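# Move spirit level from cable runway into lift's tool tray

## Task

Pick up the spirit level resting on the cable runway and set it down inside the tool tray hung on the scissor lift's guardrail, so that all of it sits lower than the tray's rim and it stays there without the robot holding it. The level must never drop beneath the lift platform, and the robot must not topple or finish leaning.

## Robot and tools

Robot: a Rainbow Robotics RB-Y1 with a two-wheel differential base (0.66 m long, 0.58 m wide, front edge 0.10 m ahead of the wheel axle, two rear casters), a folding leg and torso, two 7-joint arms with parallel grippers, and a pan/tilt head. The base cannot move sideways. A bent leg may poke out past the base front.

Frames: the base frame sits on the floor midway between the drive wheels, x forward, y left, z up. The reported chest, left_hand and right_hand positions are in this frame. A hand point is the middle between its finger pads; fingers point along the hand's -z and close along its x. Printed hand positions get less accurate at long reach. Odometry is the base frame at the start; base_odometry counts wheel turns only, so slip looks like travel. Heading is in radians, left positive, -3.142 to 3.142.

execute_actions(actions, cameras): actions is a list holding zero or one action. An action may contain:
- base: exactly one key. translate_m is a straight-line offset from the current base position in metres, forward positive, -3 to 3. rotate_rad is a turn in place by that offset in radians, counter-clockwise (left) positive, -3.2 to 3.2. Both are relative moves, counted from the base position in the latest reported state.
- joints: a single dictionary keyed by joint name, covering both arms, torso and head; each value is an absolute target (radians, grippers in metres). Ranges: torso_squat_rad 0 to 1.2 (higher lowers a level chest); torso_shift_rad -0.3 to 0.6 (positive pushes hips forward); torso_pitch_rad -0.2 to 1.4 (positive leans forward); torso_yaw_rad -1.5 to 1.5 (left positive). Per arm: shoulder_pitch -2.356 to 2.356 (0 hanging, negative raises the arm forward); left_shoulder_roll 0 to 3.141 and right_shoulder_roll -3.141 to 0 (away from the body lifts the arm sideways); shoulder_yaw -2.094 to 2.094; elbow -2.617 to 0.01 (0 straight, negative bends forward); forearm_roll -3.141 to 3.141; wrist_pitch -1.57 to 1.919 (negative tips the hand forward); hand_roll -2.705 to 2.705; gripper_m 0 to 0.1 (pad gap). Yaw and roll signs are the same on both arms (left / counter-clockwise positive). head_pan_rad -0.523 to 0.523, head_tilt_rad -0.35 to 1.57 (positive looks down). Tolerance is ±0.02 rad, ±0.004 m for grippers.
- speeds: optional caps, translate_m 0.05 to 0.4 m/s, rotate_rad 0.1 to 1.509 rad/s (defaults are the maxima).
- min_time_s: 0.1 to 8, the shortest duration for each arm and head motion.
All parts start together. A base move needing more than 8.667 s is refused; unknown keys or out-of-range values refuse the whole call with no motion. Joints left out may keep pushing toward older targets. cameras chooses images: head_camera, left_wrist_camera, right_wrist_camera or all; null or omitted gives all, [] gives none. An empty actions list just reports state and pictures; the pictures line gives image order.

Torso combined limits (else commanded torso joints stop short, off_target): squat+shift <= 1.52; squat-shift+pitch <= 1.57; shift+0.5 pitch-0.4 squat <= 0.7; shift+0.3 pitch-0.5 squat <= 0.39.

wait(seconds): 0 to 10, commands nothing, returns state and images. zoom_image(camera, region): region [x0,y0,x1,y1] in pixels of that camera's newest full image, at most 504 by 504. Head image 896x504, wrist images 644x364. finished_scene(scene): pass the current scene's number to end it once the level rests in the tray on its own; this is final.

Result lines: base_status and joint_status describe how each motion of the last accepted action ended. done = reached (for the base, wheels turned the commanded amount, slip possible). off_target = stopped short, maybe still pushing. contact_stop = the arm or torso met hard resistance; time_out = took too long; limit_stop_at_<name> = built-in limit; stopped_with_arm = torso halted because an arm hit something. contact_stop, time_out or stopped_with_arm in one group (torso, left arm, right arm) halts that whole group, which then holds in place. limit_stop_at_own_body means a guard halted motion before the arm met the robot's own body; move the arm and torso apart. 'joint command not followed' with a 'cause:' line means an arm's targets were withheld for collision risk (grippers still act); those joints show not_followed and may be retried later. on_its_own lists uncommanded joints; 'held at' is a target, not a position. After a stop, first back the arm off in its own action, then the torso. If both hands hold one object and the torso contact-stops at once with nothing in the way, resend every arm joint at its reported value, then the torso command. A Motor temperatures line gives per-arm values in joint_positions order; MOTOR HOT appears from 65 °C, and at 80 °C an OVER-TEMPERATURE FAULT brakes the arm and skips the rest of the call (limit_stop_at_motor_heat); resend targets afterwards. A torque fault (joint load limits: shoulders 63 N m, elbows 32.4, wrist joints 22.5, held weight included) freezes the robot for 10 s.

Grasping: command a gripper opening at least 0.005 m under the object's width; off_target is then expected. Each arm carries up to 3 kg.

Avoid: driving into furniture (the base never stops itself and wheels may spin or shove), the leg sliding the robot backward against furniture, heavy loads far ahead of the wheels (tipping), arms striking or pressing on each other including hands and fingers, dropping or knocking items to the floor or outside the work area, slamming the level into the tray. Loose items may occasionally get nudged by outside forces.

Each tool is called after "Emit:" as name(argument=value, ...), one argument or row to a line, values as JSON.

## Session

Emit:
execute_actions(
  actions=[],
)

Scene clock: 0.00 s.
Motor temperatures (°C, as the motors report them): left_arm=[33 29 28 32 36 38 40] | right_arm=[35 33 30 30 39 43 35]
base_odometry: x=+0.000 y=+0.000 heading=+0.000 (m, m, rad; odometry frame)
base_status: not commanded
joint_positions: torso_squat_rad=+0.350 torso_shift_rad=+0.000 torso_pitch_rad=+0.000 torso_yaw_rad=-0.001 left_shoulder_pitch_rad=+0.006 left_shoulder_roll_rad=+0.002 left_shoulder_yaw_rad=+0.044 left_elbow_rad=-0.136 left_forearm_roll_rad=+0.036 left_wrist_pitch_rad=+0.005 left_hand_roll_rad=-0.009 left_gripper_m=+0.101 right_shoulder_pitch_rad=-0.025 right_shoulder_roll_rad=-0.007 right_shoulder_yaw_rad=+0.001 right_elbow_rad=-0.197 right_forearm_roll_rad=-0.026 right_wrist_pitch_rad=+0.045 right_hand_roll_rad=-0.044 right_gripper_m=+0.100 head_pan_rad=+0.000 head_tilt_rad=+0.399
joint_status: not commanded
chest: x=-0.2279 y=+0.0004 z=+1.2476 quat_wxyz=(+1.000, +0.000, +0.000, +0.000) (m; base frame)
left_hand: x=-0.1671 y=+0.2247 z=+0.5648 quat_wxyz=(+0.997, +0.002, -0.063, +0.036) (m; base frame)
right_hand: x=-0.1249 y=-0.2240 z=+0.5688 quat_wxyz=(+0.996, +0.000, -0.087, -0.030) (m; base frame)
pictures: head_camera, left_wrist_camera, right_wrist_camera
Images, in order (width x height): head_camera 896x504, left_wrist_camera 644x364, right_wrist_camera 644x364.

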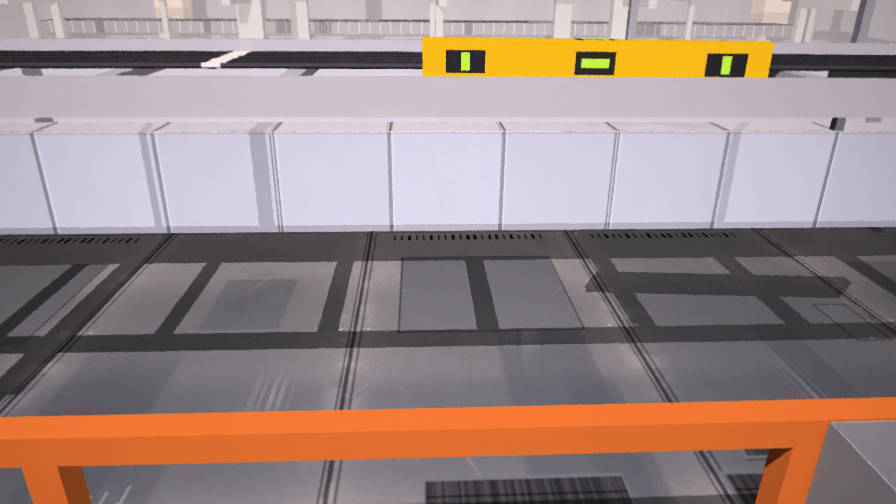

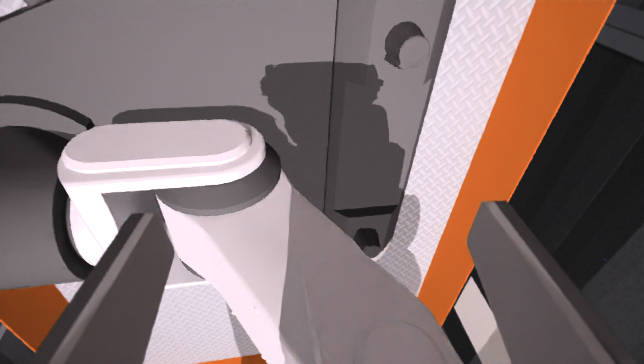

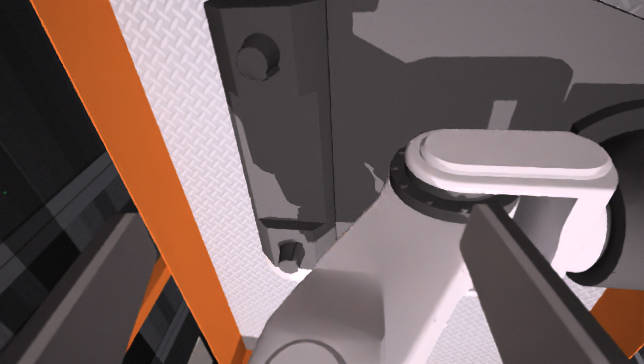

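Emit:
execute_actions(
  actions=[
    {"base":{"translate_m":-0.05},"joints":{"torso_squat_rad":0.0,"right_elbow_rad":-2.3,"right_wrist_pitch_rad":0.8,"head_tilt_rad":0.85,"head_pan_rad":-0.5}},
  ],
  cameras=["head_camera"],
)

Emit:
execute_actions(
  actions=[
    {"joints":{"right_shoulder_pitch_rad":-1.8,"right_shoulder_roll_rad":-0.3,"right_elbow_rad":-1.6,"right_wrist_pitch_rad":1.6,"head_tilt_rad":0.3,"head_pan_rad":0}},
  ],
  cameras=[],
)

Emit:
execute_actions(
  actions=[
    {"joints":{"right_shoulder_pitch_rad":-1.88,"right_shoulder_roll_rad":-0.36,"right_shoulder_yaw_rad":0,"right_forearm_roll_rad":0,"right_elbow_rad":-0.6,"right_wrist_pitch_rad":1.9,"right_hand_roll_rad":0}},
  ],
)

Scene clock: 15.17 s.
Motor temperatures (°C, as the motors report them): left_arm=[33 29 28 32 36 38 40] | right_arm=[35 33 30 31 39 43 35]
base_odometry: x=-0.050 y=+0.000 heading=+0.001 (m, m, rad; odometry frame)
base_status: done
joint_positions: torso_squat_rad=+0.000 torso_shift_rad=+0.000 torso_pitch_rad=+0.000 torso_yaw_rad=-0.001 left_shoulder_pitch_rad=+0.006 left_shoulder_roll_rad=+0.002 left_shoulder_yaw_rad=+0.044 left_elbow_rad=-0.136 left_forearm_roll_rad=+0.036 left_wrist_pitch_rad=+0.005 left_hand_roll_rad=-0.009 left_gripper_m=+0.101 right_shoulder_pitch_rad=-0.025 right_shoulder_roll_rad=-0.007 right_shoulder_yaw_rad=+0.001 right_elbow_rad=-2.300 right_forearm_roll_rad=-0.026 right_wrist_pitch_rad=+0.800 right_hand_roll_rad=-0.044 right_gripper_m=+0.100 head_pan_rad=-0.500 head_tilt_rad=+0.850
joint_status: all done
chest: x=-0.2279 y=+0.0004 z=+1.2899 quat_wxyz=(+1.000, +0.000, +0.000, +0.000) (m; base frame)
left_hand: x=-0.1672 y=+0.2247 z=+0.6071 quat_wxyz=(+0.997, +0.002, -0.063, +0.036) (m; base frame)
right_hand: x=+0.2478 y=-0.2122 z=+1.2362 quat_wxyz=(+0.724, +0.028, -0.690, -0.010) (m; base frame)
pictures: head_camera
Images, in order (width x height): head_camera 896x504.

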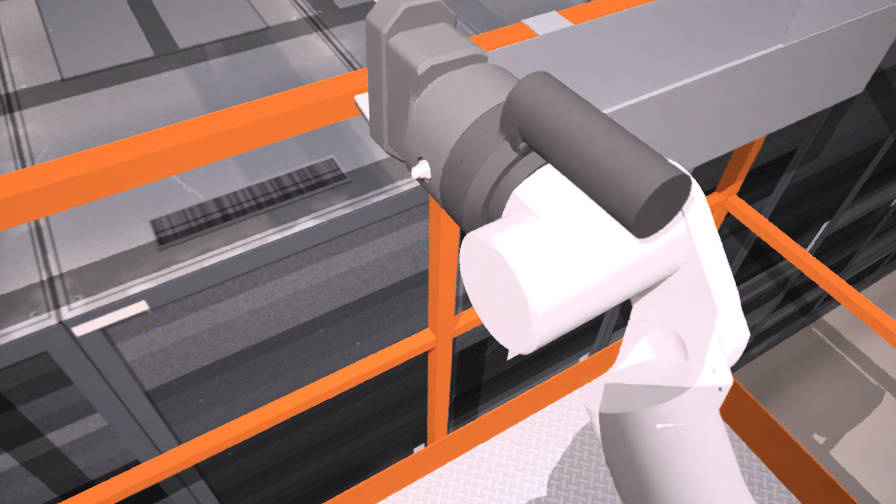

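Scene clock: 17.67 s.
Motor temperatures (°C, as the motors report them): left_arm=[33 29 28 32 36 38 40] | right_arm=[35 33 30 31 39 43 35]
base_odometry: x=-0.050 y=+0.000 heading=+0.001 (m, m, rad; odometry frame)
base_status: not commanded
joint_positions: torso_squat_rad=+0.000 torso_shift_rad=+0.000 torso_pitch_rad=+0.000 torso_yaw_rad=-0.001 left_shoulder_pitch_rad=+0.006 left_shoulder_roll_rad=+0.002 left_shoulder_yaw_rad=+0.044 left_elbow_rad=-0.136 left_forearm_roll_rad=+0.036 left_wrist_pitch_rad=+0.005 left_hand_roll_rad=-0.009 left_gripper_m=+0.101 right_shoulder_pitch_rad=-1.800 right_shoulder_roll_rad=-0.300 right_shoulder_yaw_rad=+0.001 right_elbow_rad=-1.600 right_forearm_roll_rad=-0.026 right_wrist_pitch_rad=+1.600 right_hand_roll_rad=-0.044 right_gripper_m=+0.100 head_pan_rad=+0.000 head_tilt_rad=+0.300
joint_status: all done
chest: x=-0.2280 y=+0.0004 z=+1.2899 quat_wxyz=(+1.000, +0.000, +0.000, +0.000) (m; base frame)
left_hand: x=-0.1672 y=+0.2247 z=+0.6072 quat_wxyz=(+0.997, +0.002, -0.063, +0.036) (m; base frame)
right_hand: x=+0.2219 y=-0.0526 z=+1.7352 quat_wxyz=(+0.619, -0.069, -0.767, +0.152) (m; base frame)
pictures: none
No camera images: the call's "cameras" was empty. Leave "cameras" out to get every camera's image.

Scene clock: 19.30 s.
Motor temperatures (°C, as the motors report them): left_arm=[33 29 28 32 36 38 40] | right_arm=[35 33 30 31 39 43 35]
base_odometry: x=-0.050 y=+0.000 heading=+0.001 (m, m, rad; odometry frame)
base_status: not commanded
joint_positions: torso_squat_rad=+0.000 torso_shift_rad=+0.000 torso_pitch_rad=+0.000 torso_yaw_rad=-0.001 left_shoulder_pitch_rad=+0.006 left_shoulder_roll_rad=+0.002 left_shoulder_yaw_rad=+0.044 left_elbow_rad=-0.136 left_forearm_roll_rad=+0.036 left_wrist_pitch_rad=+0.005 left_hand_roll_rad=-0.009 left_gripper_m=+0.101 right_shoulder_pitch_rad=-1.880 right_shoulder_roll_rad=-0.360 right_shoulder_yaw_rad=+0.000 right_elbow_rad=-0.600 right_forearm_roll_rad=+0.000 right_wrist_pitch_rad=+1.900 right_hand_roll_rad=+0.000 right_gripper_m=+0.100 head_pan_rad=+0.000 head_tilt_rad=+0.300
joint_status: all done
chest: x=-0.2280 y=+0.0004 z=+1.2899 quat_wxyz=(+1.000, +0.000, +0.000, +0.000) (m; base frame)
left_hand: x=-0.1671 y=+0.2247 z=+0.6072 quat_wxyz=(+0.997, +0.002, -0.063, +0.036) (m; base frame)
right_hand: x=+0.3336 y=-0.1904 z=+1.4692 quat_wxyz=(+0.944, -0.167, -0.282, +0.044) (m; base frame)
pictures: head_camera, left_wrist_camera, right_wrist_camera
Images, in order (width x height): head_camera 896x504, left_wrist_camera 644x364, right_wrist_camera 644x364.

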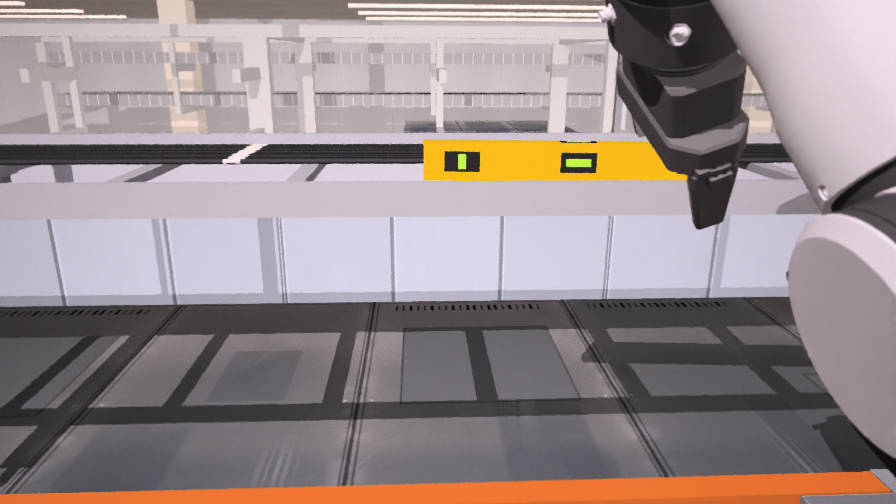

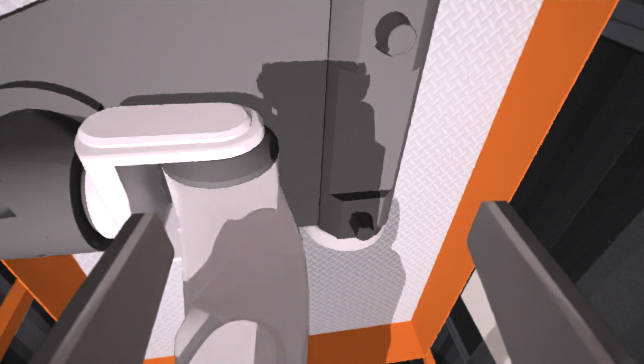

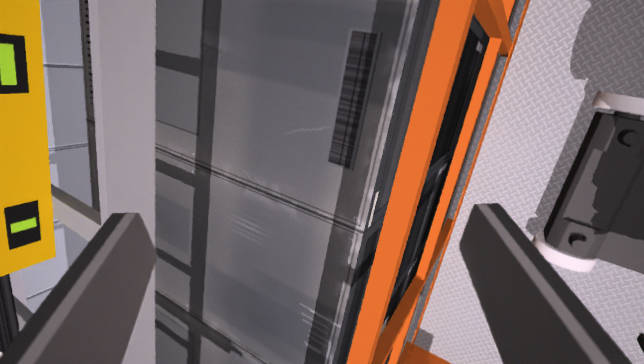

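Emit:
execute_actions(
  actions=[
    {"base":{"translate_m":0.24},"joints":{"head_tilt_rad":0.35,"head_pan_rad":-0.3},"speeds":{"translate_m":0.25}},
  ],
  cameras=["head_camera","right_wrist_camera"],
)

Scene clock: 25.73 s.
Motor temperatures (°C, as the motors report them): left_arm=[33 29 28 32 36 38 40] | right_arm=[35 33 30 31 39 43 35]
base_odometry: x=+0.190 y=+0.000 heading=+0.002 (m, m, rad; odometry frame)
base_status: done
joint_positions: torso_squat_rad=+0.000 torso_shift_rad=+0.000 torso_pitch_rad=+0.000 torso_yaw_rad=-0.001 left_shoulder_pitch_rad=+0.006 left_shoulder_roll_rad=+0.002 left_shoulder_yaw_rad=+0.044 left_elbow_rad=-0.136 left_forearm_roll_rad=+0.036 left_wrist_pitch_rad=+0.005 left_hand_roll_rad=-0.009 left_gripper_m=+0.101 right_shoulder_pitch_rad=-1.880 right_shoulder_roll_rad=-0.360 right_shoulder_yaw_rad=+0.000 right_elbow_rad=-0.600 right_forearm_roll_rad=+0.000 right_wrist_pitch_rad=+1.900 right_hand_roll_rad=+0.000 right_gripper_m=+0.100 head_pan_rad=-0.300 head_tilt_rad=+0.350
joint_status: all done
chest: x=-0.2279 y=+0.0004 z=+1.2899 quat_wxyz=(+1.000, +0.000, +0.000, +0.000) (m; base frame)
left_hand: x=-0.1671 y=+0.2247 z=+0.6072 quat_wxyz=(+0.997, +0.002, -0.063, +0.036) (m; base frame)
right_hand: x=+0.3336 y=-0.1903 z=+1.4694 quat_wxyz=(+0.944, -0.167, -0.282, +0.044) (m; base frame)
pictures: head_camera, right_wrist_camera
Images, in order (width x height): head_camera 896x504, right_wrist_camera 644x364.

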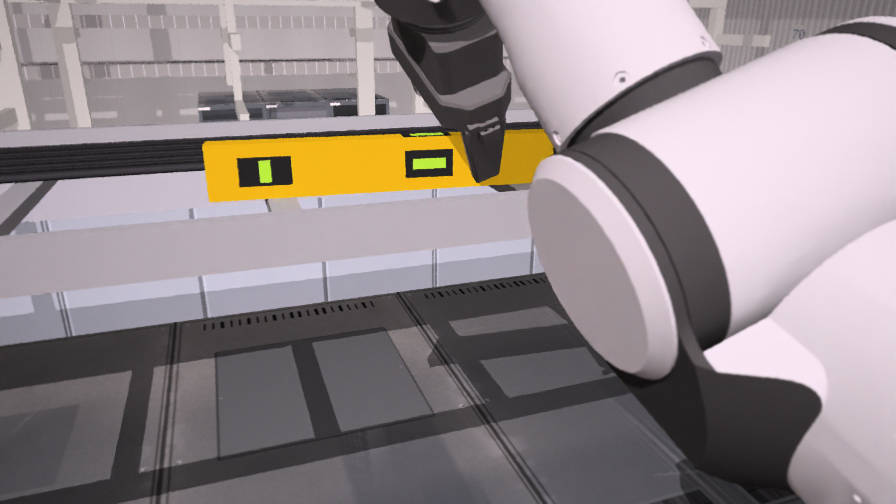

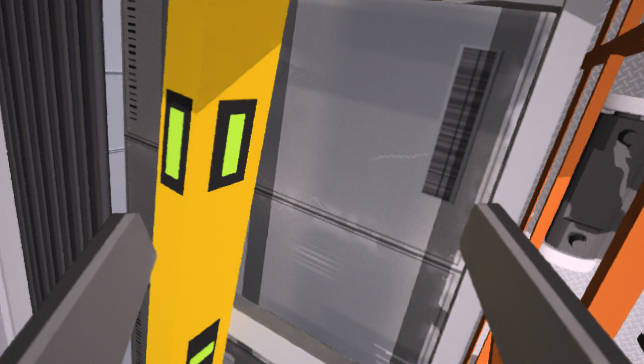

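Emit:
execute_actions(
  actions=[
    {"base":{"translate_m":0.06},"joints":{"right_shoulder_roll_rad":-0.25,"right_shoulder_pitch_rad":-1.92},"speeds":{"translate_m":0.1}},
  ],
  cameras=["head_camera","right_wrist_camera"],
)

Scene clock: 33.40 s.
Motor temperatures (°C, as the motors report them): left_arm=[33 29 28 32 36 38 40] | right_arm=[35 33 30 31 39 43 35]
base_odometry: x=+0.249 y=+0.000 heading=+0.003 (m, m, rad; odometry frame)
base_status: translate_m time_out (by the wheels' count: +0.059 of +0.060)
joint_positions: torso_squat_rad=+0.000 torso_shift_rad=+0.000 torso_pitch_rad=+0.000 torso_yaw_rad=-0.001 left_shoulder_pitch_rad=+0.006 left_shoulder_roll_rad=+0.002 left_shoulder_yaw_rad=+0.044 left_elbow_rad=-0.136 left_forearm_roll_rad=+0.036 left_wrist_pitch_rad=+0.005 left_hand_roll_rad=-0.009 left_gripper_m=+0.101 right_shoulder_pitch_rad=-1.920 right_shoulder_roll_rad=-0.250 right_shoulder_yaw_rad=+0.000 right_elbow_rad=-0.600 right_forearm_roll_rad=+0.000 right_wrist_pitch_rad=+1.900 right_hand_roll_rad=+0.000 right_gripper_m=+0.100 head_pan_rad=-0.300 head_tilt_rad=+0.350
joint_status: all done
chest: x=-0.2280 y=+0.0004 z=+1.2899 quat_wxyz=(+1.000, +0.000, +0.000, +0.000) (m; base frame)
left_hand: x=-0.1671 y=+0.2247 z=+0.6072 quat_wxyz=(+0.997, +0.002, -0.063, +0.036) (m; base frame)
right_hand: x=+0.3264 y=-0.1245 z=+1.4683 quat_wxyz=(+0.936, -0.167, -0.291, +0.101) (m; base frame)
pictures: head_camera, right_wrist_camera
Images, in order (width x height): head_camera 896x504, right_wrist_camera 644x364.

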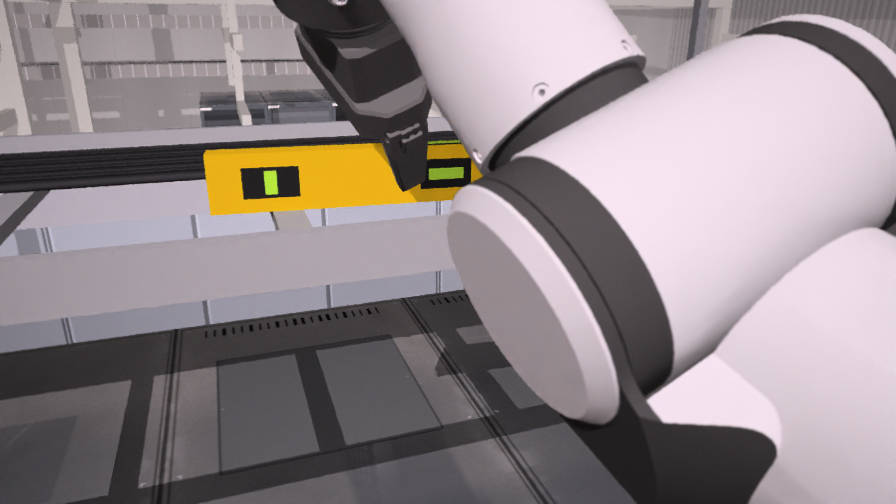

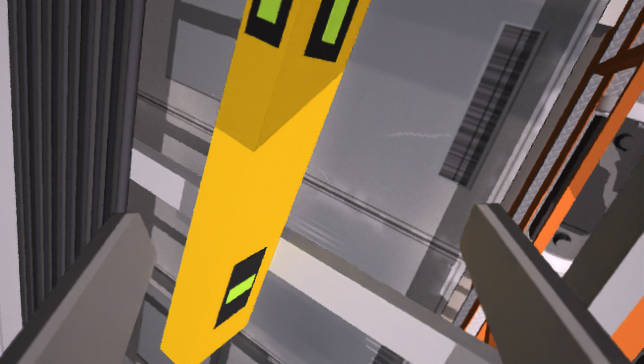

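Emit:
execute_actions(
  actions=[
    {"base":{"translate_m":-0.015},"joints":{"right_shoulder_roll_rad":-0.4,"right_shoulder_pitch_rad":-1.92,"torso_shift_rad":0.05}},
  ],
  cameras=["head_camera","right_wrist_camera"],
)

Scene clock: 51.40 s.
Motor temperatures (°C, as the motors report them): left_arm=[33 29 28 32 36 38 40] | right_arm=[36 34 30 31 39 43 35]
base_odometry: x=+0.234 y=+0.000 heading=+0.002 (m, m, rad; odometry frame)
base_status: done
joint_positions: torso_squat_rad=+0.000 torso_shift_rad=+0.050 torso_pitch_rad=+0.000 torso_yaw_rad=-0.001 left_shoulder_pitch_rad=+0.006 left_shoulder_roll_rad=+0.002 left_shoulder_yaw_rad=+0.044 left_elbow_rad=-0.136 left_forearm_roll_rad=+0.036 left_wrist_pitch_rad=+0.005 left_hand_roll_rad=-0.009 left_gripper_m=+0.101 right_shoulder_pitch_rad=-1.920 right_shoulder_roll_rad=-0.400 right_shoulder_yaw_rad=+0.000 right_elbow_rad=-0.600 right_forearm_roll_rad=+0.000 right_wrist_pitch_rad=+1.900 right_hand_roll_rad=+0.000 right_gripper_m=+0.100 head_pan_rad=-0.300 head_tilt_rad=+0.350
joint_status: all done
chest: x=-0.1928 y=+0.0003 z=+1.2891 quat_wxyz=(+1.000, +0.000, +0.000, +0.000) (m; base frame)
left_hand: x=-0.1322 y=+0.2247 z=+0.6063 quat_wxyz=(+0.997, +0.002, -0.062, +0.036) (m; base frame)
right_hand: x=+0.3634 y=-0.2043 z=+1.4971 quat_wxyz=(+0.938, -0.164, -0.305, +0.027) (m; base frame)
pictures: head_camera, right_wrist_camera
Images, in order (width x height): head_camera 896x504, right_wrist_camera 644x364.

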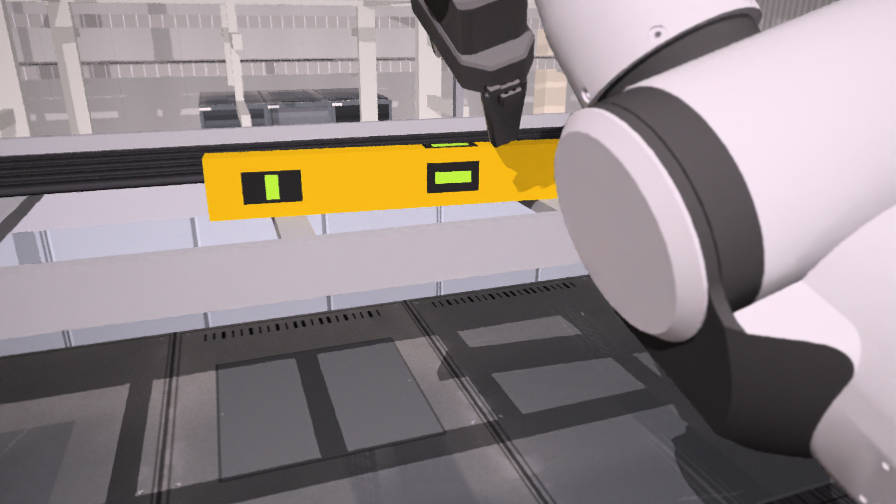

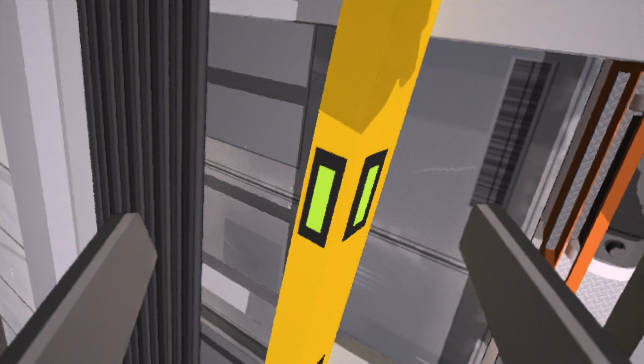

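Emit:
execute_actions(
  actions=[
    {"joints":{"right_shoulder_pitch_rad":-1.85,"torso_pitch_rad":0.07},"min_time_s":1.2},
  ],
  cameras=["head_camera","right_wrist_camera"],
)

Scene clock: 57.67 s.
Motor temperatures (°C, as the motors report them): left_arm=[33 29 28 32 36 38 40] | right_arm=[36 34 30 31 39 43 35]
base_odometry: x=+0.234 y=+0.000 heading=+0.002 (m, m, rad; odometry frame)
base_status: not commanded
joint_positions: torso_squat_rad=+0.000 torso_shift_rad=+0.050 torso_pitch_rad=+0.070 torso_yaw_rad=-0.001 left_shoulder_pitch_rad=+0.006 left_shoulder_roll_rad=+0.002 left_shoulder_yaw_rad=+0.044 left_elbow_rad=-0.136 left_forearm_roll_rad=+0.036 left_wrist_pitch_rad=+0.005 left_hand_roll_rad=-0.009 left_gripper_m=+0.101 right_shoulder_pitch_rad=-1.851 right_shoulder_roll_rad=-0.400 right_shoulder_yaw_rad=+0.000 right_elbow_rad=-0.600 right_forearm_roll_rad=+0.000 right_wrist_pitch_rad=+1.900 right_hand_roll_rad=+0.000 right_gripper_m=+0.100 head_pan_rad=-0.300 head_tilt_rad=+0.350
joint_status: all done
chest: x=-0.1714 y=+0.0003 z=+1.2883 quat_wxyz=(+0.999, +0.000, +0.035, +0.000) (m; base frame)
left_hand: x=-0.1583 y=+0.2247 z=+0.6030 quat_wxyz=(+0.999, +0.003, -0.028, +0.035) (m; base frame)
right_hand: x=+0.4027 y=-0.2176 z=+1.4201 quat_wxyz=(+0.956, -0.166, -0.239, +0.027) (m; base frame)
pictures: head_camera, right_wrist_camera
Images, in order (width x height): head_camera 896x504, right_wrist_camera 644x364.

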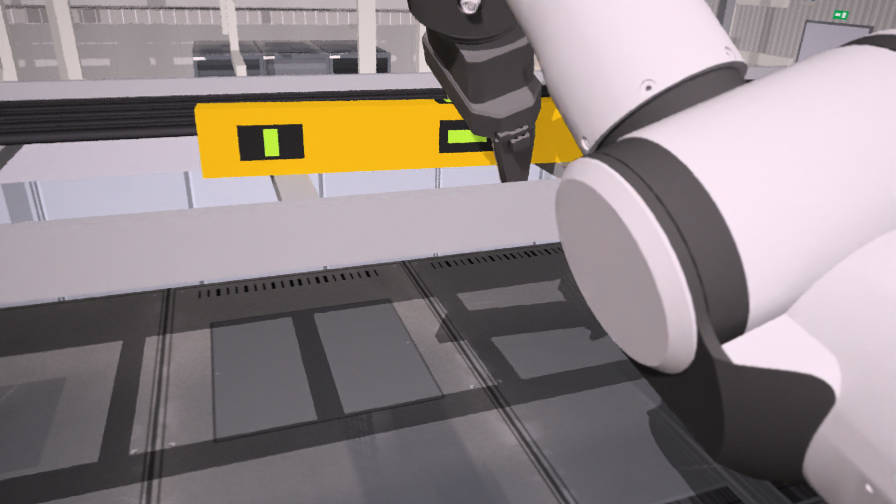

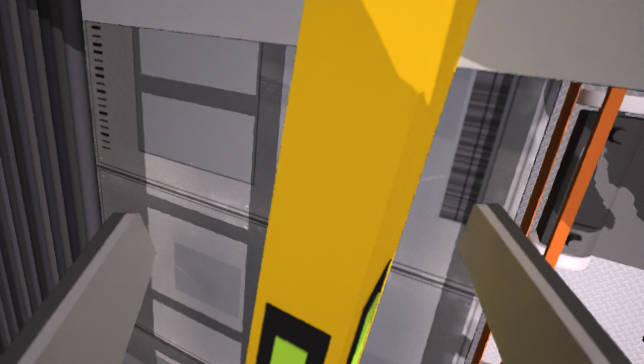

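Emit:
execute_actions(
  actions=[
    {"joints":{"right_shoulder_pitch_rad":-1.81,"right_hand_roll_rad":0.1}},
  ],
  cameras=[],
)

Emit:
execute_actions(
  actions=[
    {"joints":{"right_gripper_m":0.0}},
  ],
  cameras=["head_camera","right_wrist_camera"],
)

Scene clock: 62.77 s.
Motor temperatures (°C, as the motors report them): left_arm=[33 29 28 32 36 38 40] | right_arm=[36 34 30 31 39 43 35]
base_odometry: x=+0.233 y=+0.000 heading=+0.002 (m, m, rad; odometry frame)
base_status: not commanded
joint_positions: torso_squat_rad=+0.000 torso_shift_rad=+0.049 torso_pitch_rad=+0.068 torso_yaw_rad=-0.001 left_shoulder_pitch_rad=+0.006 left_shoulder_roll_rad=+0.002 left_shoulder_yaw_rad=+0.044 left_elbow_rad=-0.136 left_forearm_roll_rad=+0.036 left_wrist_pitch_rad=+0.005 left_hand_roll_rad=-0.009 left_gripper_m=+0.101 right_shoulder_pitch_rad=-1.816 right_shoulder_roll_rad=-0.401 right_shoulder_yaw_rad=+0.000 right_elbow_rad=-0.603 right_forearm_roll_rad=+0.000 right_wrist_pitch_rad=+1.899 right_hand_roll_rad=+0.100 right_gripper_m=+0.100 head_pan_rad=-0.300 head_tilt_rad=+0.350
joint_status: all done
chest: x=-0.1728 y=+0.0007 z=+1.2884 quat_wxyz=(+0.999, +0.000, +0.034, +0.000) (m; base frame)
left_hand: x=-0.1581 y=+0.2247 z=+0.6030 quat_wxyz=(+0.999, +0.003, -0.029, +0.035) (m; base frame)
right_hand: x=+0.4027 y=-0.2242 z=+1.4043 quat_wxyz=(+0.957, -0.179, -0.217, +0.072) (m; base frame)
pictures: none
No camera images: the call's "cameras" was empty. Leave "cameras" out to get every camera's image.

Scene clock: 64.27 s.
Motor temperatures (°C, as the motors report them): left_arm=[33 29 28 32 36 38 40] | right_arm=[36 34 30 31 39 43 35]
base_odometry: x=+0.233 y=+0.000 heading=+0.002 (m, m, rad; odometry frame)
base_status: not commanded
joint_positions: torso_squat_rad=+0.000 torso_shift_rad=+0.049 torso_pitch_rad=+0.068 torso_yaw_rad=-0.001 left_shoulder_pitch_rad=+0.006 left_shoulder_roll_rad=+0.002 left_shoulder_yaw_rad=+0.044 left_elbow_rad=-0.136 left_forearm_roll_rad=+0.036 left_wrist_pitch_rad=+0.005 left_hand_roll_rad=-0.009 left_gripper_m=+0.101 right_shoulder_pitch_rad=-1.817 right_shoulder_roll_rad=-0.401 right_shoulder_yaw_rad=+0.000 right_elbow_rad=-0.603 right_forearm_roll_rad=+0.000 right_wrist_pitch_rad=+1.899 right_hand_roll_rad=+0.100 right_gripper_m=+0.048 head_pan_rad=-0.300 head_tilt_rad=+0.350
joint_status: right_gripper_m off_target (ended at +0.048, target +0.000)
chest: x=-0.1728 y=+0.0008 z=+1.2884 quat_wxyz=(+0.999, +0.000, +0.034, +0.000) (m; base frame)
left_hand: x=-0.1581 y=+0.2247 z=+0.6029 quat_wxyz=(+0.999, +0.002, -0.029, +0.035) (m; base frame)
right_hand: x=+0.4028 y=-0.2240 z=+1.4046 quat_wxyz=(+0.957, -0.179, -0.217, +0.072) (m; base frame)
pictures: head_camera, right_wrist_camera
Images, in order (width x height): head_camera 896x504, right_wrist_camera 644x364.

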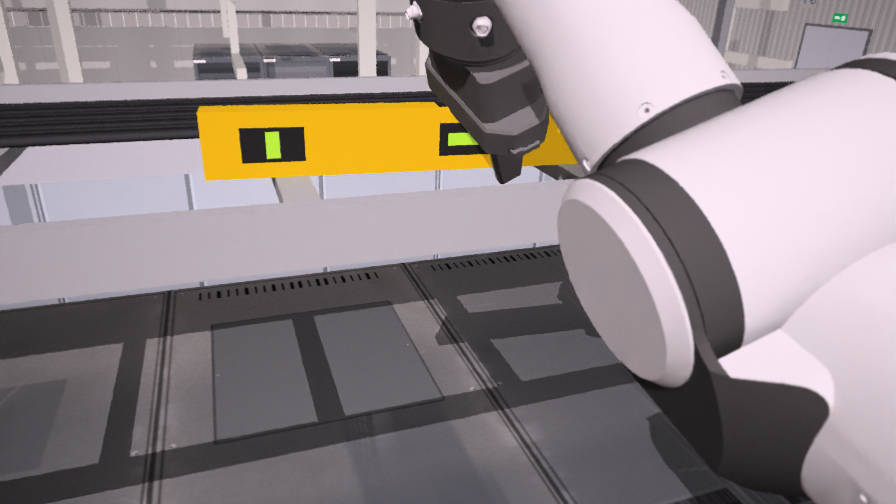

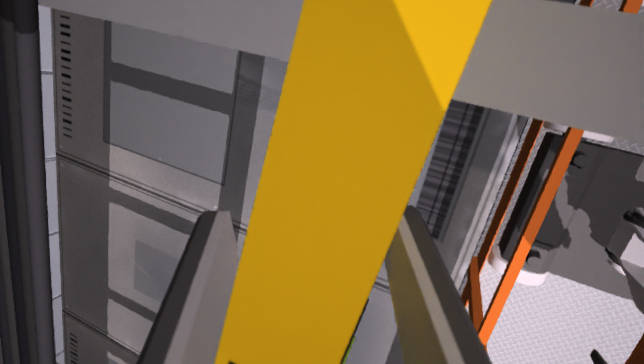

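Emit:
execute_actions(
  actions=[
    {"joints":{"right_shoulder_pitch_rad":-1.93,"right_gripper_m":0.0},"min_time_s":2},
  ],
  cameras=["head_camera","right_wrist_camera"],
)

Scene clock: 69.63 s.
Motor temperatures (°C, as the motors report them): left_arm=[33 29 28 32 36 38 40] | right_arm=[36 34 30 31 39 43 35]
base_odometry: x=+0.233 y=+0.000 heading=+0.002 (m, m, rad; odometry frame)
base_status: not commanded
joint_positions: torso_squat_rad=+0.000 torso_shift_rad=+0.050 torso_pitch_rad=+0.070 torso_yaw_rad=-0.001 left_shoulder_pitch_rad=+0.006 left_shoulder_roll_rad=+0.002 left_shoulder_yaw_rad=+0.044 left_elbow_rad=-0.136 left_forearm_roll_rad=+0.036 left_wrist_pitch_rad=+0.005 left_hand_roll_rad=-0.009 left_gripper_m=+0.101 right_shoulder_pitch_rad=-1.930 right_shoulder_roll_rad=-0.400 right_shoulder_yaw_rad=+0.000 right_elbow_rad=-0.600 right_forearm_roll_rad=+0.000 right_wrist_pitch_rad=+1.900 right_hand_roll_rad=+0.100 right_gripper_m=+0.022 head_pan_rad=-0.300 head_tilt_rad=+0.350
joint_status: right_gripper_m off_target (ended at +0.022, target +0.000); the others done
chest: x=-0.1715 y=+0.0005 z=+1.2883 quat_wxyz=(+0.999, +0.000, +0.035, +0.000) (m; base frame)
left_hand: x=-0.1583 y=+0.2247 z=+0.6029 quat_wxyz=(+0.999, +0.003, -0.028, +0.035) (m; base frame)
right_hand: x=+0.3969 y=-0.2023 z=+1.4623 quat_wxyz=(+0.944, -0.177, -0.268, +0.081) (m; base frame)
pictures: head_camera, right_wrist_camera
Images, in order (width x height): head_camera 896x504, right_wrist_camera 644x364.

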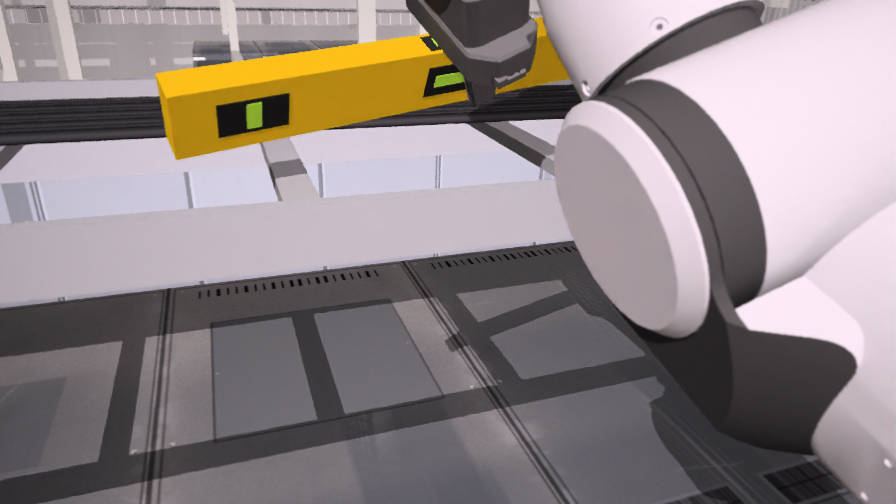

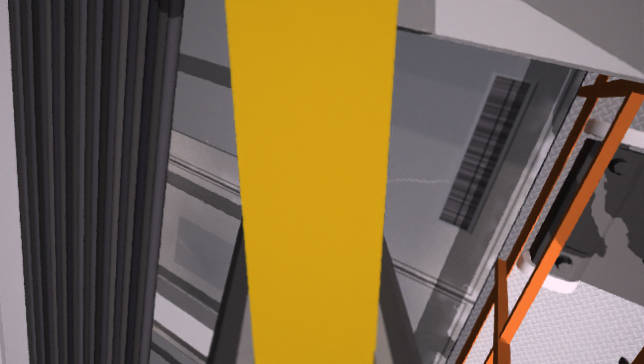

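Emit:
execute_actions(
  actions=[
    {"base":{"translate_m":-0.235},"joints":{"torso_pitch_rad":0.0,"torso_shift_rad":0},"speeds":{"translate_m":0.2}},
  ],
  cameras=[],
)

Emit:
execute_actions(
  actions=[
    {"joints":{"right_shoulder_pitch_rad":-1.6,"right_shoulder_roll_rad":-0.2,"right_elbow_rad":-0.3,"right_forearm_roll_rad":-0.2,"right_hand_roll_rad":0,"head_pan_rad":-0.45,"head_tilt_rad":0.75},"min_time_s":2},
  ],
  cameras=["head_camera","right_wrist_camera"],
)

Scene clock: 79.87 s.
Motor temperatures (°C, as the motors report them): left_arm=[33 29 28 32 36 38 40] | right_arm=[36 34 30 31 39 43 35]
base_odometry: x=-0.002 y=+0.000 heading=+0.003 (m, m, rad; odometry frame)
base_status: done
joint_positions: torso_squat_rad=+0.000 torso_shift_rad=+0.000 torso_pitch_rad=+0.000 torso_yaw_rad=-0.001 left_shoulder_pitch_rad=+0.006 left_shoulder_roll_rad=+0.002 left_shoulder_yaw_rad=+0.044 left_elbow_rad=-0.136 left_forearm_roll_rad=+0.036 left_wrist_pitch_rad=+0.005 left_hand_roll_rad=-0.009 left_gripper_m=+0.101 right_shoulder_pitch_rad=-1.930 right_shoulder_roll_rad=-0.400 right_shoulder_yaw_rad=+0.000 right_elbow_rad=-0.600 right_forearm_roll_rad=+0.000 right_wrist_pitch_rad=+1.900 right_hand_roll_rad=+0.100 right_gripper_m=+0.022 head_pan_rad=-0.300 head_tilt_rad=+0.350
joint_status: all done
chest: x=-0.2282 y=+0.0005 z=+1.2899 quat_wxyz=(+1.000, +0.000, +0.000, +0.000) (m; base frame)
left_hand: x=-0.1670 y=+0.2247 z=+0.6072 quat_wxyz=(+0.997, +0.001, -0.063, +0.036) (m; base frame)
right_hand: x=+0.3267 y=-0.2021 z=+1.5033 quat_wxyz=(+0.934, -0.179, -0.301, +0.075) (m; base frame)
pictures: none
No camera images: the call's "cameras" was empty. Leave "cameras" out to get every camera's image.

Scene clock: 82.17 s.
Motor temperatures (°C, as the motors report them): left_arm=[33 29 28 32 36 38 40] | right_arm=[36 34 30 31 39 43 35]
base_odometry: x=-0.002 y=+0.000 heading=+0.003 (m, m, rad; odometry frame)
base_status: not commanded
joint_positions: torso_squat_rad=+0.000 torso_shift_rad=+0.000 torso_pitch_rad=+0.000 torso_yaw_rad=-0.001 left_shoulder_pitch_rad=+0.006 left_shoulder_roll_rad=+0.002 left_shoulder_yaw_rad=+0.044 left_elbow_rad=-0.136 left_forearm_roll_rad=+0.036 left_wrist_pitch_rad=+0.005 left_hand_roll_rad=-0.009 left_gripper_m=+0.101 right_shoulder_pitch_rad=-1.600 right_shoulder_roll_rad=-0.200 right_shoulder_yaw_rad=+0.000 right_elbow_rad=-0.300 right_forearm_roll_rad=-0.200 right_wrist_pitch_rad=+1.900 right_hand_roll_rad=+0.000 right_gripper_m=+0.022 head_pan_rad=-0.450 head_tilt_rad=+0.750
joint_status: all done
chest: x=-0.2281 y=+0.0005 z=+1.2899 quat_wxyz=(+1.000, +0.000, +0.000, +0.000) (m; base frame)
left_hand: x=-0.1670 y=+0.2247 z=+0.6072 quat_wxyz=(+0.997, +0.001, -0.063, +0.036) (m; base frame)
right_hand: x=+0.2855 y=-0.1528 z=+1.2030 quat_wxyz=(+0.991, -0.081, +0.025, +0.103) (m; base frame)
pictures: head_camera, right_wrist_camera
Images, in order (width x height): head_camera 896x504, right_wrist_camera 644x364.

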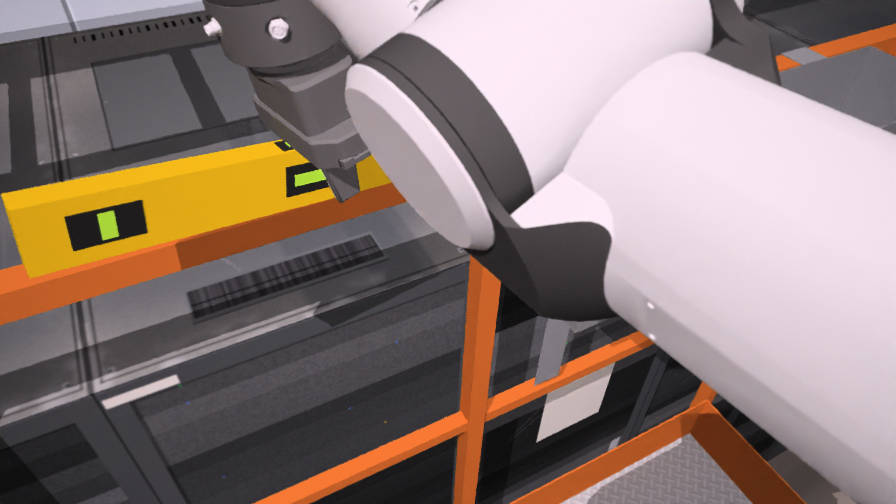

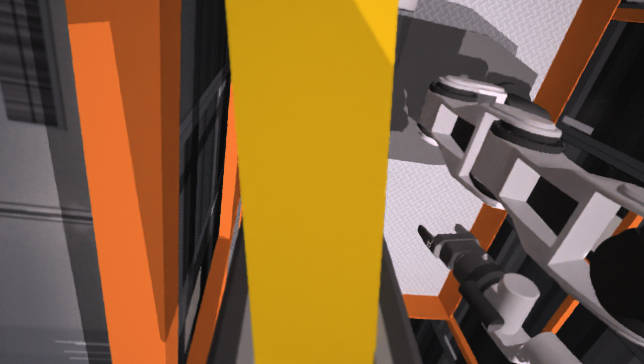

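Emit:
execute_actions(
  actions=[
    {"base":{"rotate_rad":-1.57},"joints":{"torso_yaw_rad":0.65,"right_shoulder_pitch_rad":-1.68,"right_hand_roll_rad":0.8,"head_pan_rad":0.0,"head_tilt_rad":0.75},"speeds":{"rotate_rad":0.7},"min_time_s":2.5},
  ],
)

Scene clock: 90.57 s.
Motor temperatures (°C, as the motors report them): left_arm=[33 29 28 32 36 38 40] | right_arm=[36 34 30 31 39 43 35]
base_odometry: x=-0.002 y=+0.000 heading=-1.566 (m, m, rad; odometry frame)
base_status: done
joint_positions: torso_squat_rad=+0.000 torso_shift_rad=+0.000 torso_pitch_rad=+0.000 torso_yaw_rad=+0.650 left_shoulder_pitch_rad=+0.006 left_shoulder_roll_rad=+0.002 left_shoulder_yaw_rad=+0.044 left_elbow_rad=-0.136 left_forearm_roll_rad=+0.036 left_wrist_pitch_rad=+0.005 left_hand_roll_rad=-0.009 left_gripper_m=+0.101 right_shoulder_pitch_rad=-1.680 right_shoulder_roll_rad=-0.200 right_shoulder_yaw_rad=+0.000 right_elbow_rad=-0.300 right_forearm_roll_rad=-0.200 right_wrist_pitch_rad=+1.900 right_hand_roll_rad=+0.800 right_gripper_m=+0.022 head_pan_rad=+0.000 head_tilt_rad=+0.750
joint_status: all done
chest: x=-0.2281 y=+0.0004 z=+1.2899 quat_wxyz=(+0.948, +0.000, +0.000, +0.319) (m; base frame)
left_hand: x=-0.3154 y=+0.2158 z=+0.6072 quat_wxyz=(+0.934, +0.021, -0.059, +0.353) (m; base frame)
right_hand: x=+0.2719 y=+0.2063 z=+1.2414 quat_wxyz=(+0.665, -0.086, -0.006, +0.742) (m; base frame)
pictures: head_camera, left_wrist_camera, right_wrist_camera
Images, in order (width x height): head_camera 896x504, left_wrist_camera 644x364, right_wrist_camera 644x364.

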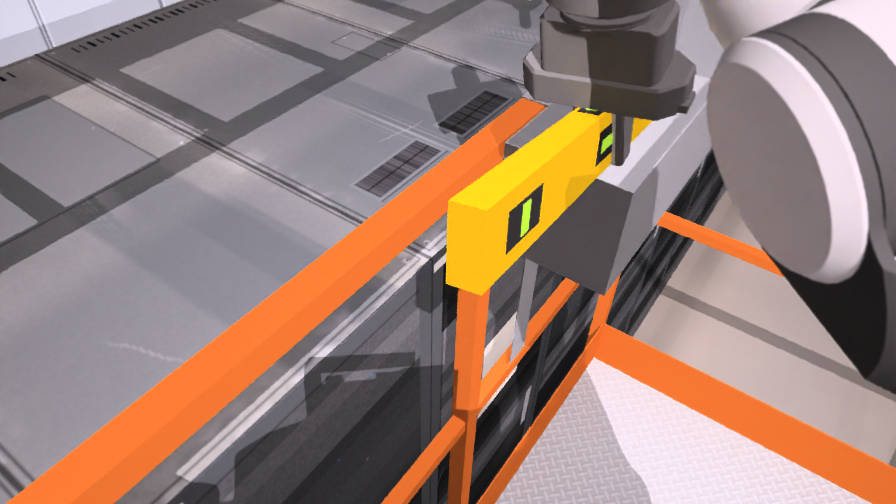

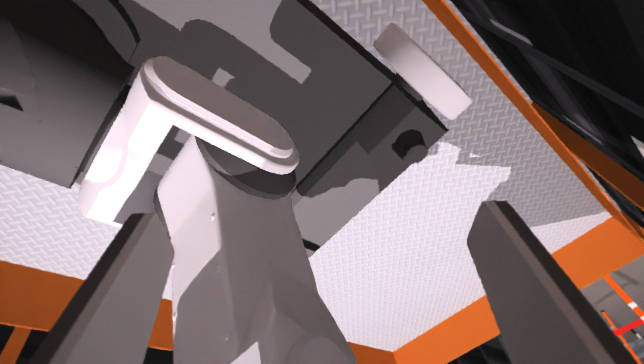

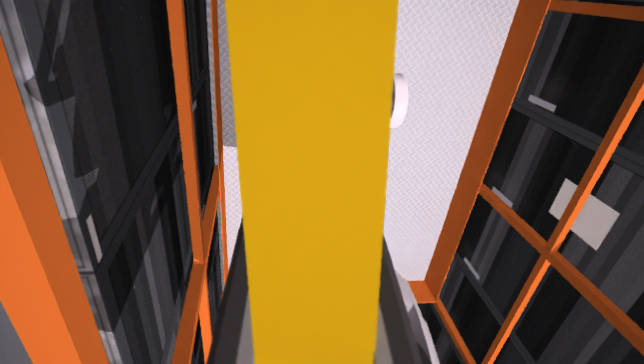

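Emit:
execute_actions(
  actions=[
    {"base":{"translate_m":0.34},"joints":{"right_hand_roll_rad":0.7,"head_tilt_rad":0.8},"speeds":{"translate_m":0.2}},
  ],
  cameras=["head_camera","right_wrist_camera"],
)

Scene clock: 95.97 s.
Motor temperatures (°C, as the motors report them): left_arm=[33 29 28 32 36 38 40] | right_arm=[36 34 30 31 39 43 35]
base_odometry: x=+0.000 y=-0.340 heading=-1.567 (m, m, rad; odometry frame)
base_status: done
joint_positions: torso_squat_rad=+0.000 torso_shift_rad=+0.000 torso_pitch_rad=+0.000 torso_yaw_rad=+0.650 left_shoulder_pitch_rad=+0.006 left_shoulder_roll_rad=+0.002 left_shoulder_yaw_rad=+0.044 left_elbow_rad=-0.136 left_forearm_roll_rad=+0.036 left_wrist_pitch_rad=+0.005 left_hand_roll_rad=-0.009 left_gripper_m=+0.101 right_shoulder_pitch_rad=-1.680 right_shoulder_roll_rad=-0.200 right_shoulder_yaw_rad=+0.000 right_elbow_rad=-0.300 right_forearm_roll_rad=-0.200 right_wrist_pitch_rad=+1.900 right_hand_roll_rad=+0.700 right_gripper_m=+0.022 head_pan_rad=+0.000 head_tilt_rad=+0.800
joint_status: all done
chest: x=-0.2279 y=+0.0004 z=+1.2899 quat_wxyz=(+0.948, +0.000, +0.000, +0.319) (m; base frame)
left_hand: x=-0.3154 y=+0.2158 z=+0.6072 quat_wxyz=(+0.934, +0.022, -0.059, +0.353) (m; base frame)
right_hand: x=+0.2722 y=+0.2063 z=+1.2414 quat_wxyz=(+0.702, -0.086, -0.011, +0.707) (m; base frame)
pictures: head_camera, right_wrist_camera
Images, in order (width x height): head_camera 896x504, right_wrist_camera 644x364.

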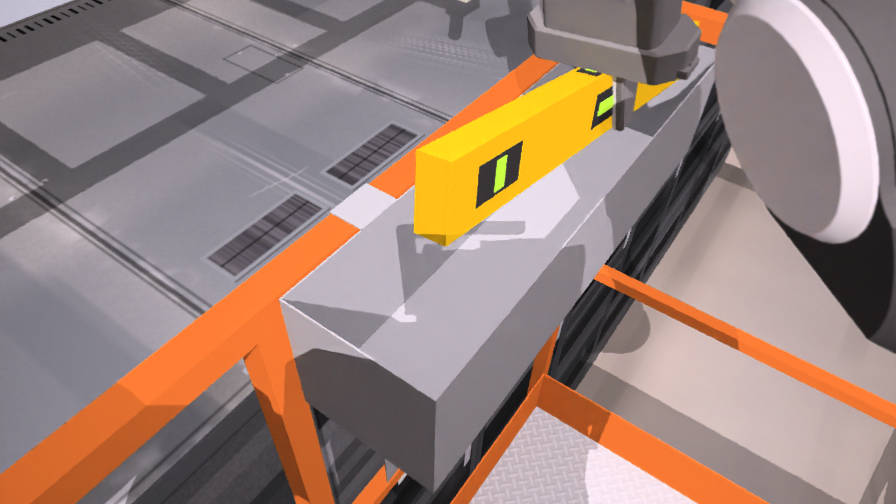

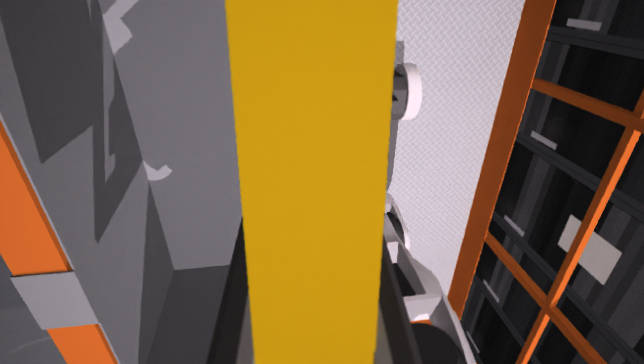

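Emit:
execute_actions(
  actions=[
    {"joints":{"torso_yaw_rad":0.78,"right_hand_roll_rad":0.58},"min_time_s":1},
  ],
  cameras=["head_camera","right_wrist_camera"],
)

Emit:
execute_actions(
  actions=[
    {"joints":{"right_shoulder_pitch_rad":-1.5,"right_wrist_pitch_rad":1.78},"min_time_s":1.5},
  ],
  cameras=["head_camera","right_wrist_camera"],
)

Scene clock: 102.27 s.
Motor temperatures (°C, as the motors report them): left_arm=[33 29 28 32 36 38 40] | right_arm=[37 34 30 31 39 43 35]
base_odometry: x=+0.000 y=-0.340 heading=-1.567 (m, m, rad; odometry frame)
base_status: not commanded
joint_positions: torso_squat_rad=+0.000 torso_shift_rad=+0.000 torso_pitch_rad=+0.000 torso_yaw_rad=+0.780 left_shoulder_pitch_rad=+0.006 left_shoulder_roll_rad=+0.002 left_shoulder_yaw_rad=+0.044 left_elbow_rad=-0.136 left_forearm_roll_rad=+0.036 left_wrist_pitch_rad=+0.005 left_hand_roll_rad=-0.009 left_gripper_m=+0.101 right_shoulder_pitch_rad=-1.680 right_shoulder_roll_rad=-0.200 right_shoulder_yaw_rad=+0.000 right_elbow_rad=-0.300 right_forearm_roll_rad=-0.200 right_wrist_pitch_rad=+1.900 right_hand_roll_rad=+0.580 right_gripper_m=+0.022 head_pan_rad=+0.000 head_tilt_rad=+0.800
joint_status: all done
chest: x=-0.2280 y=+0.0004 z=+1.2899 quat_wxyz=(+0.925, +0.000, +0.000, +0.380) (m; base frame)
left_hand: x=-0.3426 y=+0.2027 z=+0.6072 quat_wxyz=(+0.909, +0.025, -0.057, +0.412) (m; base frame)
right_hand: x=+0.2411 y=+0.2695 z=+1.2414 quat_wxyz=(+0.698, -0.084, -0.021, +0.711) (m; base frame)
pictures: head_camera, right_wrist_camera
Images, in order (width x height): head_camera 896x504, right_wrist_camera 644x364.

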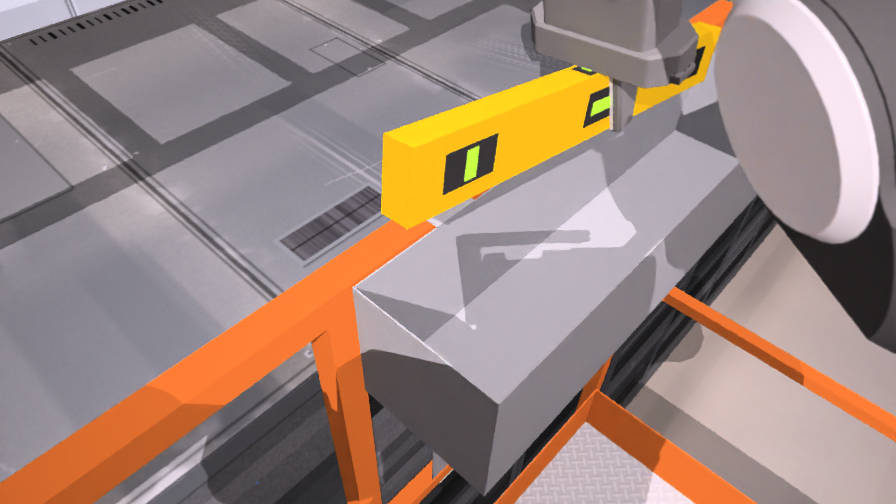

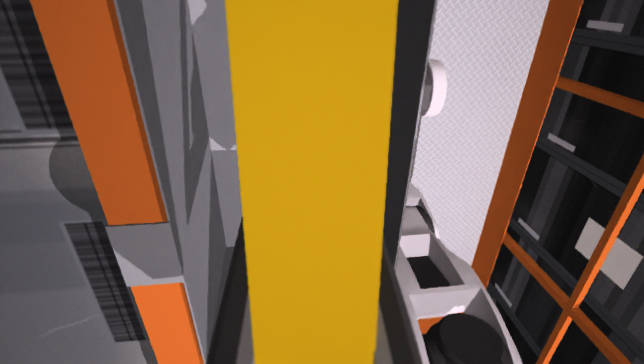

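Scene clock: 104.07 s.
Motor temperatures (°C, as the motors report them): left_arm=[33 29 28 32 36 38 40] | right_arm=[37 34 30 31 39 43 35]
base_odometry: x=+0.000 y=-0.340 heading=-1.567 (m, m, rad; odometry frame)
base_status: not commanded
joint_positions: torso_squat_rad=+0.000 torso_shift_rad=+0.000 torso_pitch_rad=+0.000 torso_yaw_rad=+0.780 left_shoulder_pitch_rad=+0.006 left_shoulder_roll_rad=+0.002 left_shoulder_yaw_rad=+0.044 left_elbow_rad=-0.136 left_forearm_roll_rad=+0.036 left_wrist_pitch_rad=+0.005 left_hand_roll_rad=-0.009 left_gripper_m=+0.101 right_shoulder_pitch_rad=-1.500 right_shoulder_roll_rad=-0.200 right_shoulder_yaw_rad=+0.000 right_elbow_rad=-0.300 right_forearm_roll_rad=-0.200 right_wrist_pitch_rad=+1.780 right_hand_roll_rad=+0.580 right_gripper_m=+0.022 head_pan_rad=+0.000 head_tilt_rad=+0.800
joint_status: all done
chest: x=-0.2280 y=+0.0004 z=+1.2899 quat_wxyz=(+0.925, +0.000, +0.000, +0.380) (m; base frame)
left_hand: x=-0.3426 y=+0.2027 z=+0.6072 quat_wxyz=(+0.909, +0.025, -0.057, +0.412) (m; base frame)
right_hand: x=+0.2612 y=+0.2521 z=+1.1524 quat_wxyz=(+0.712, -0.071, +0.007, +0.698) (m; base frame)
pictures: head_camera, right_wrist_camera
Images, in order (width x height): head_camera 896x504, right_wrist_camera 644x364.

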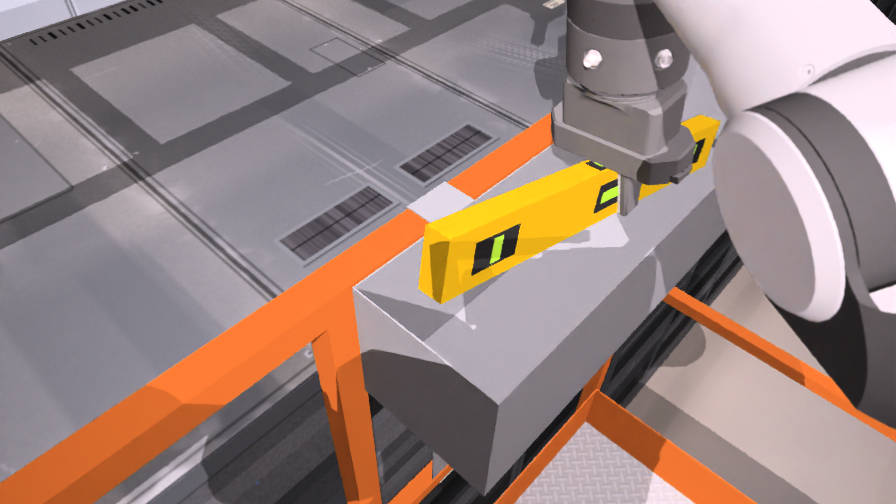

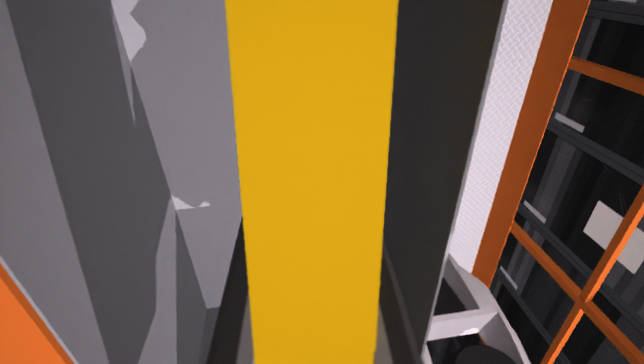

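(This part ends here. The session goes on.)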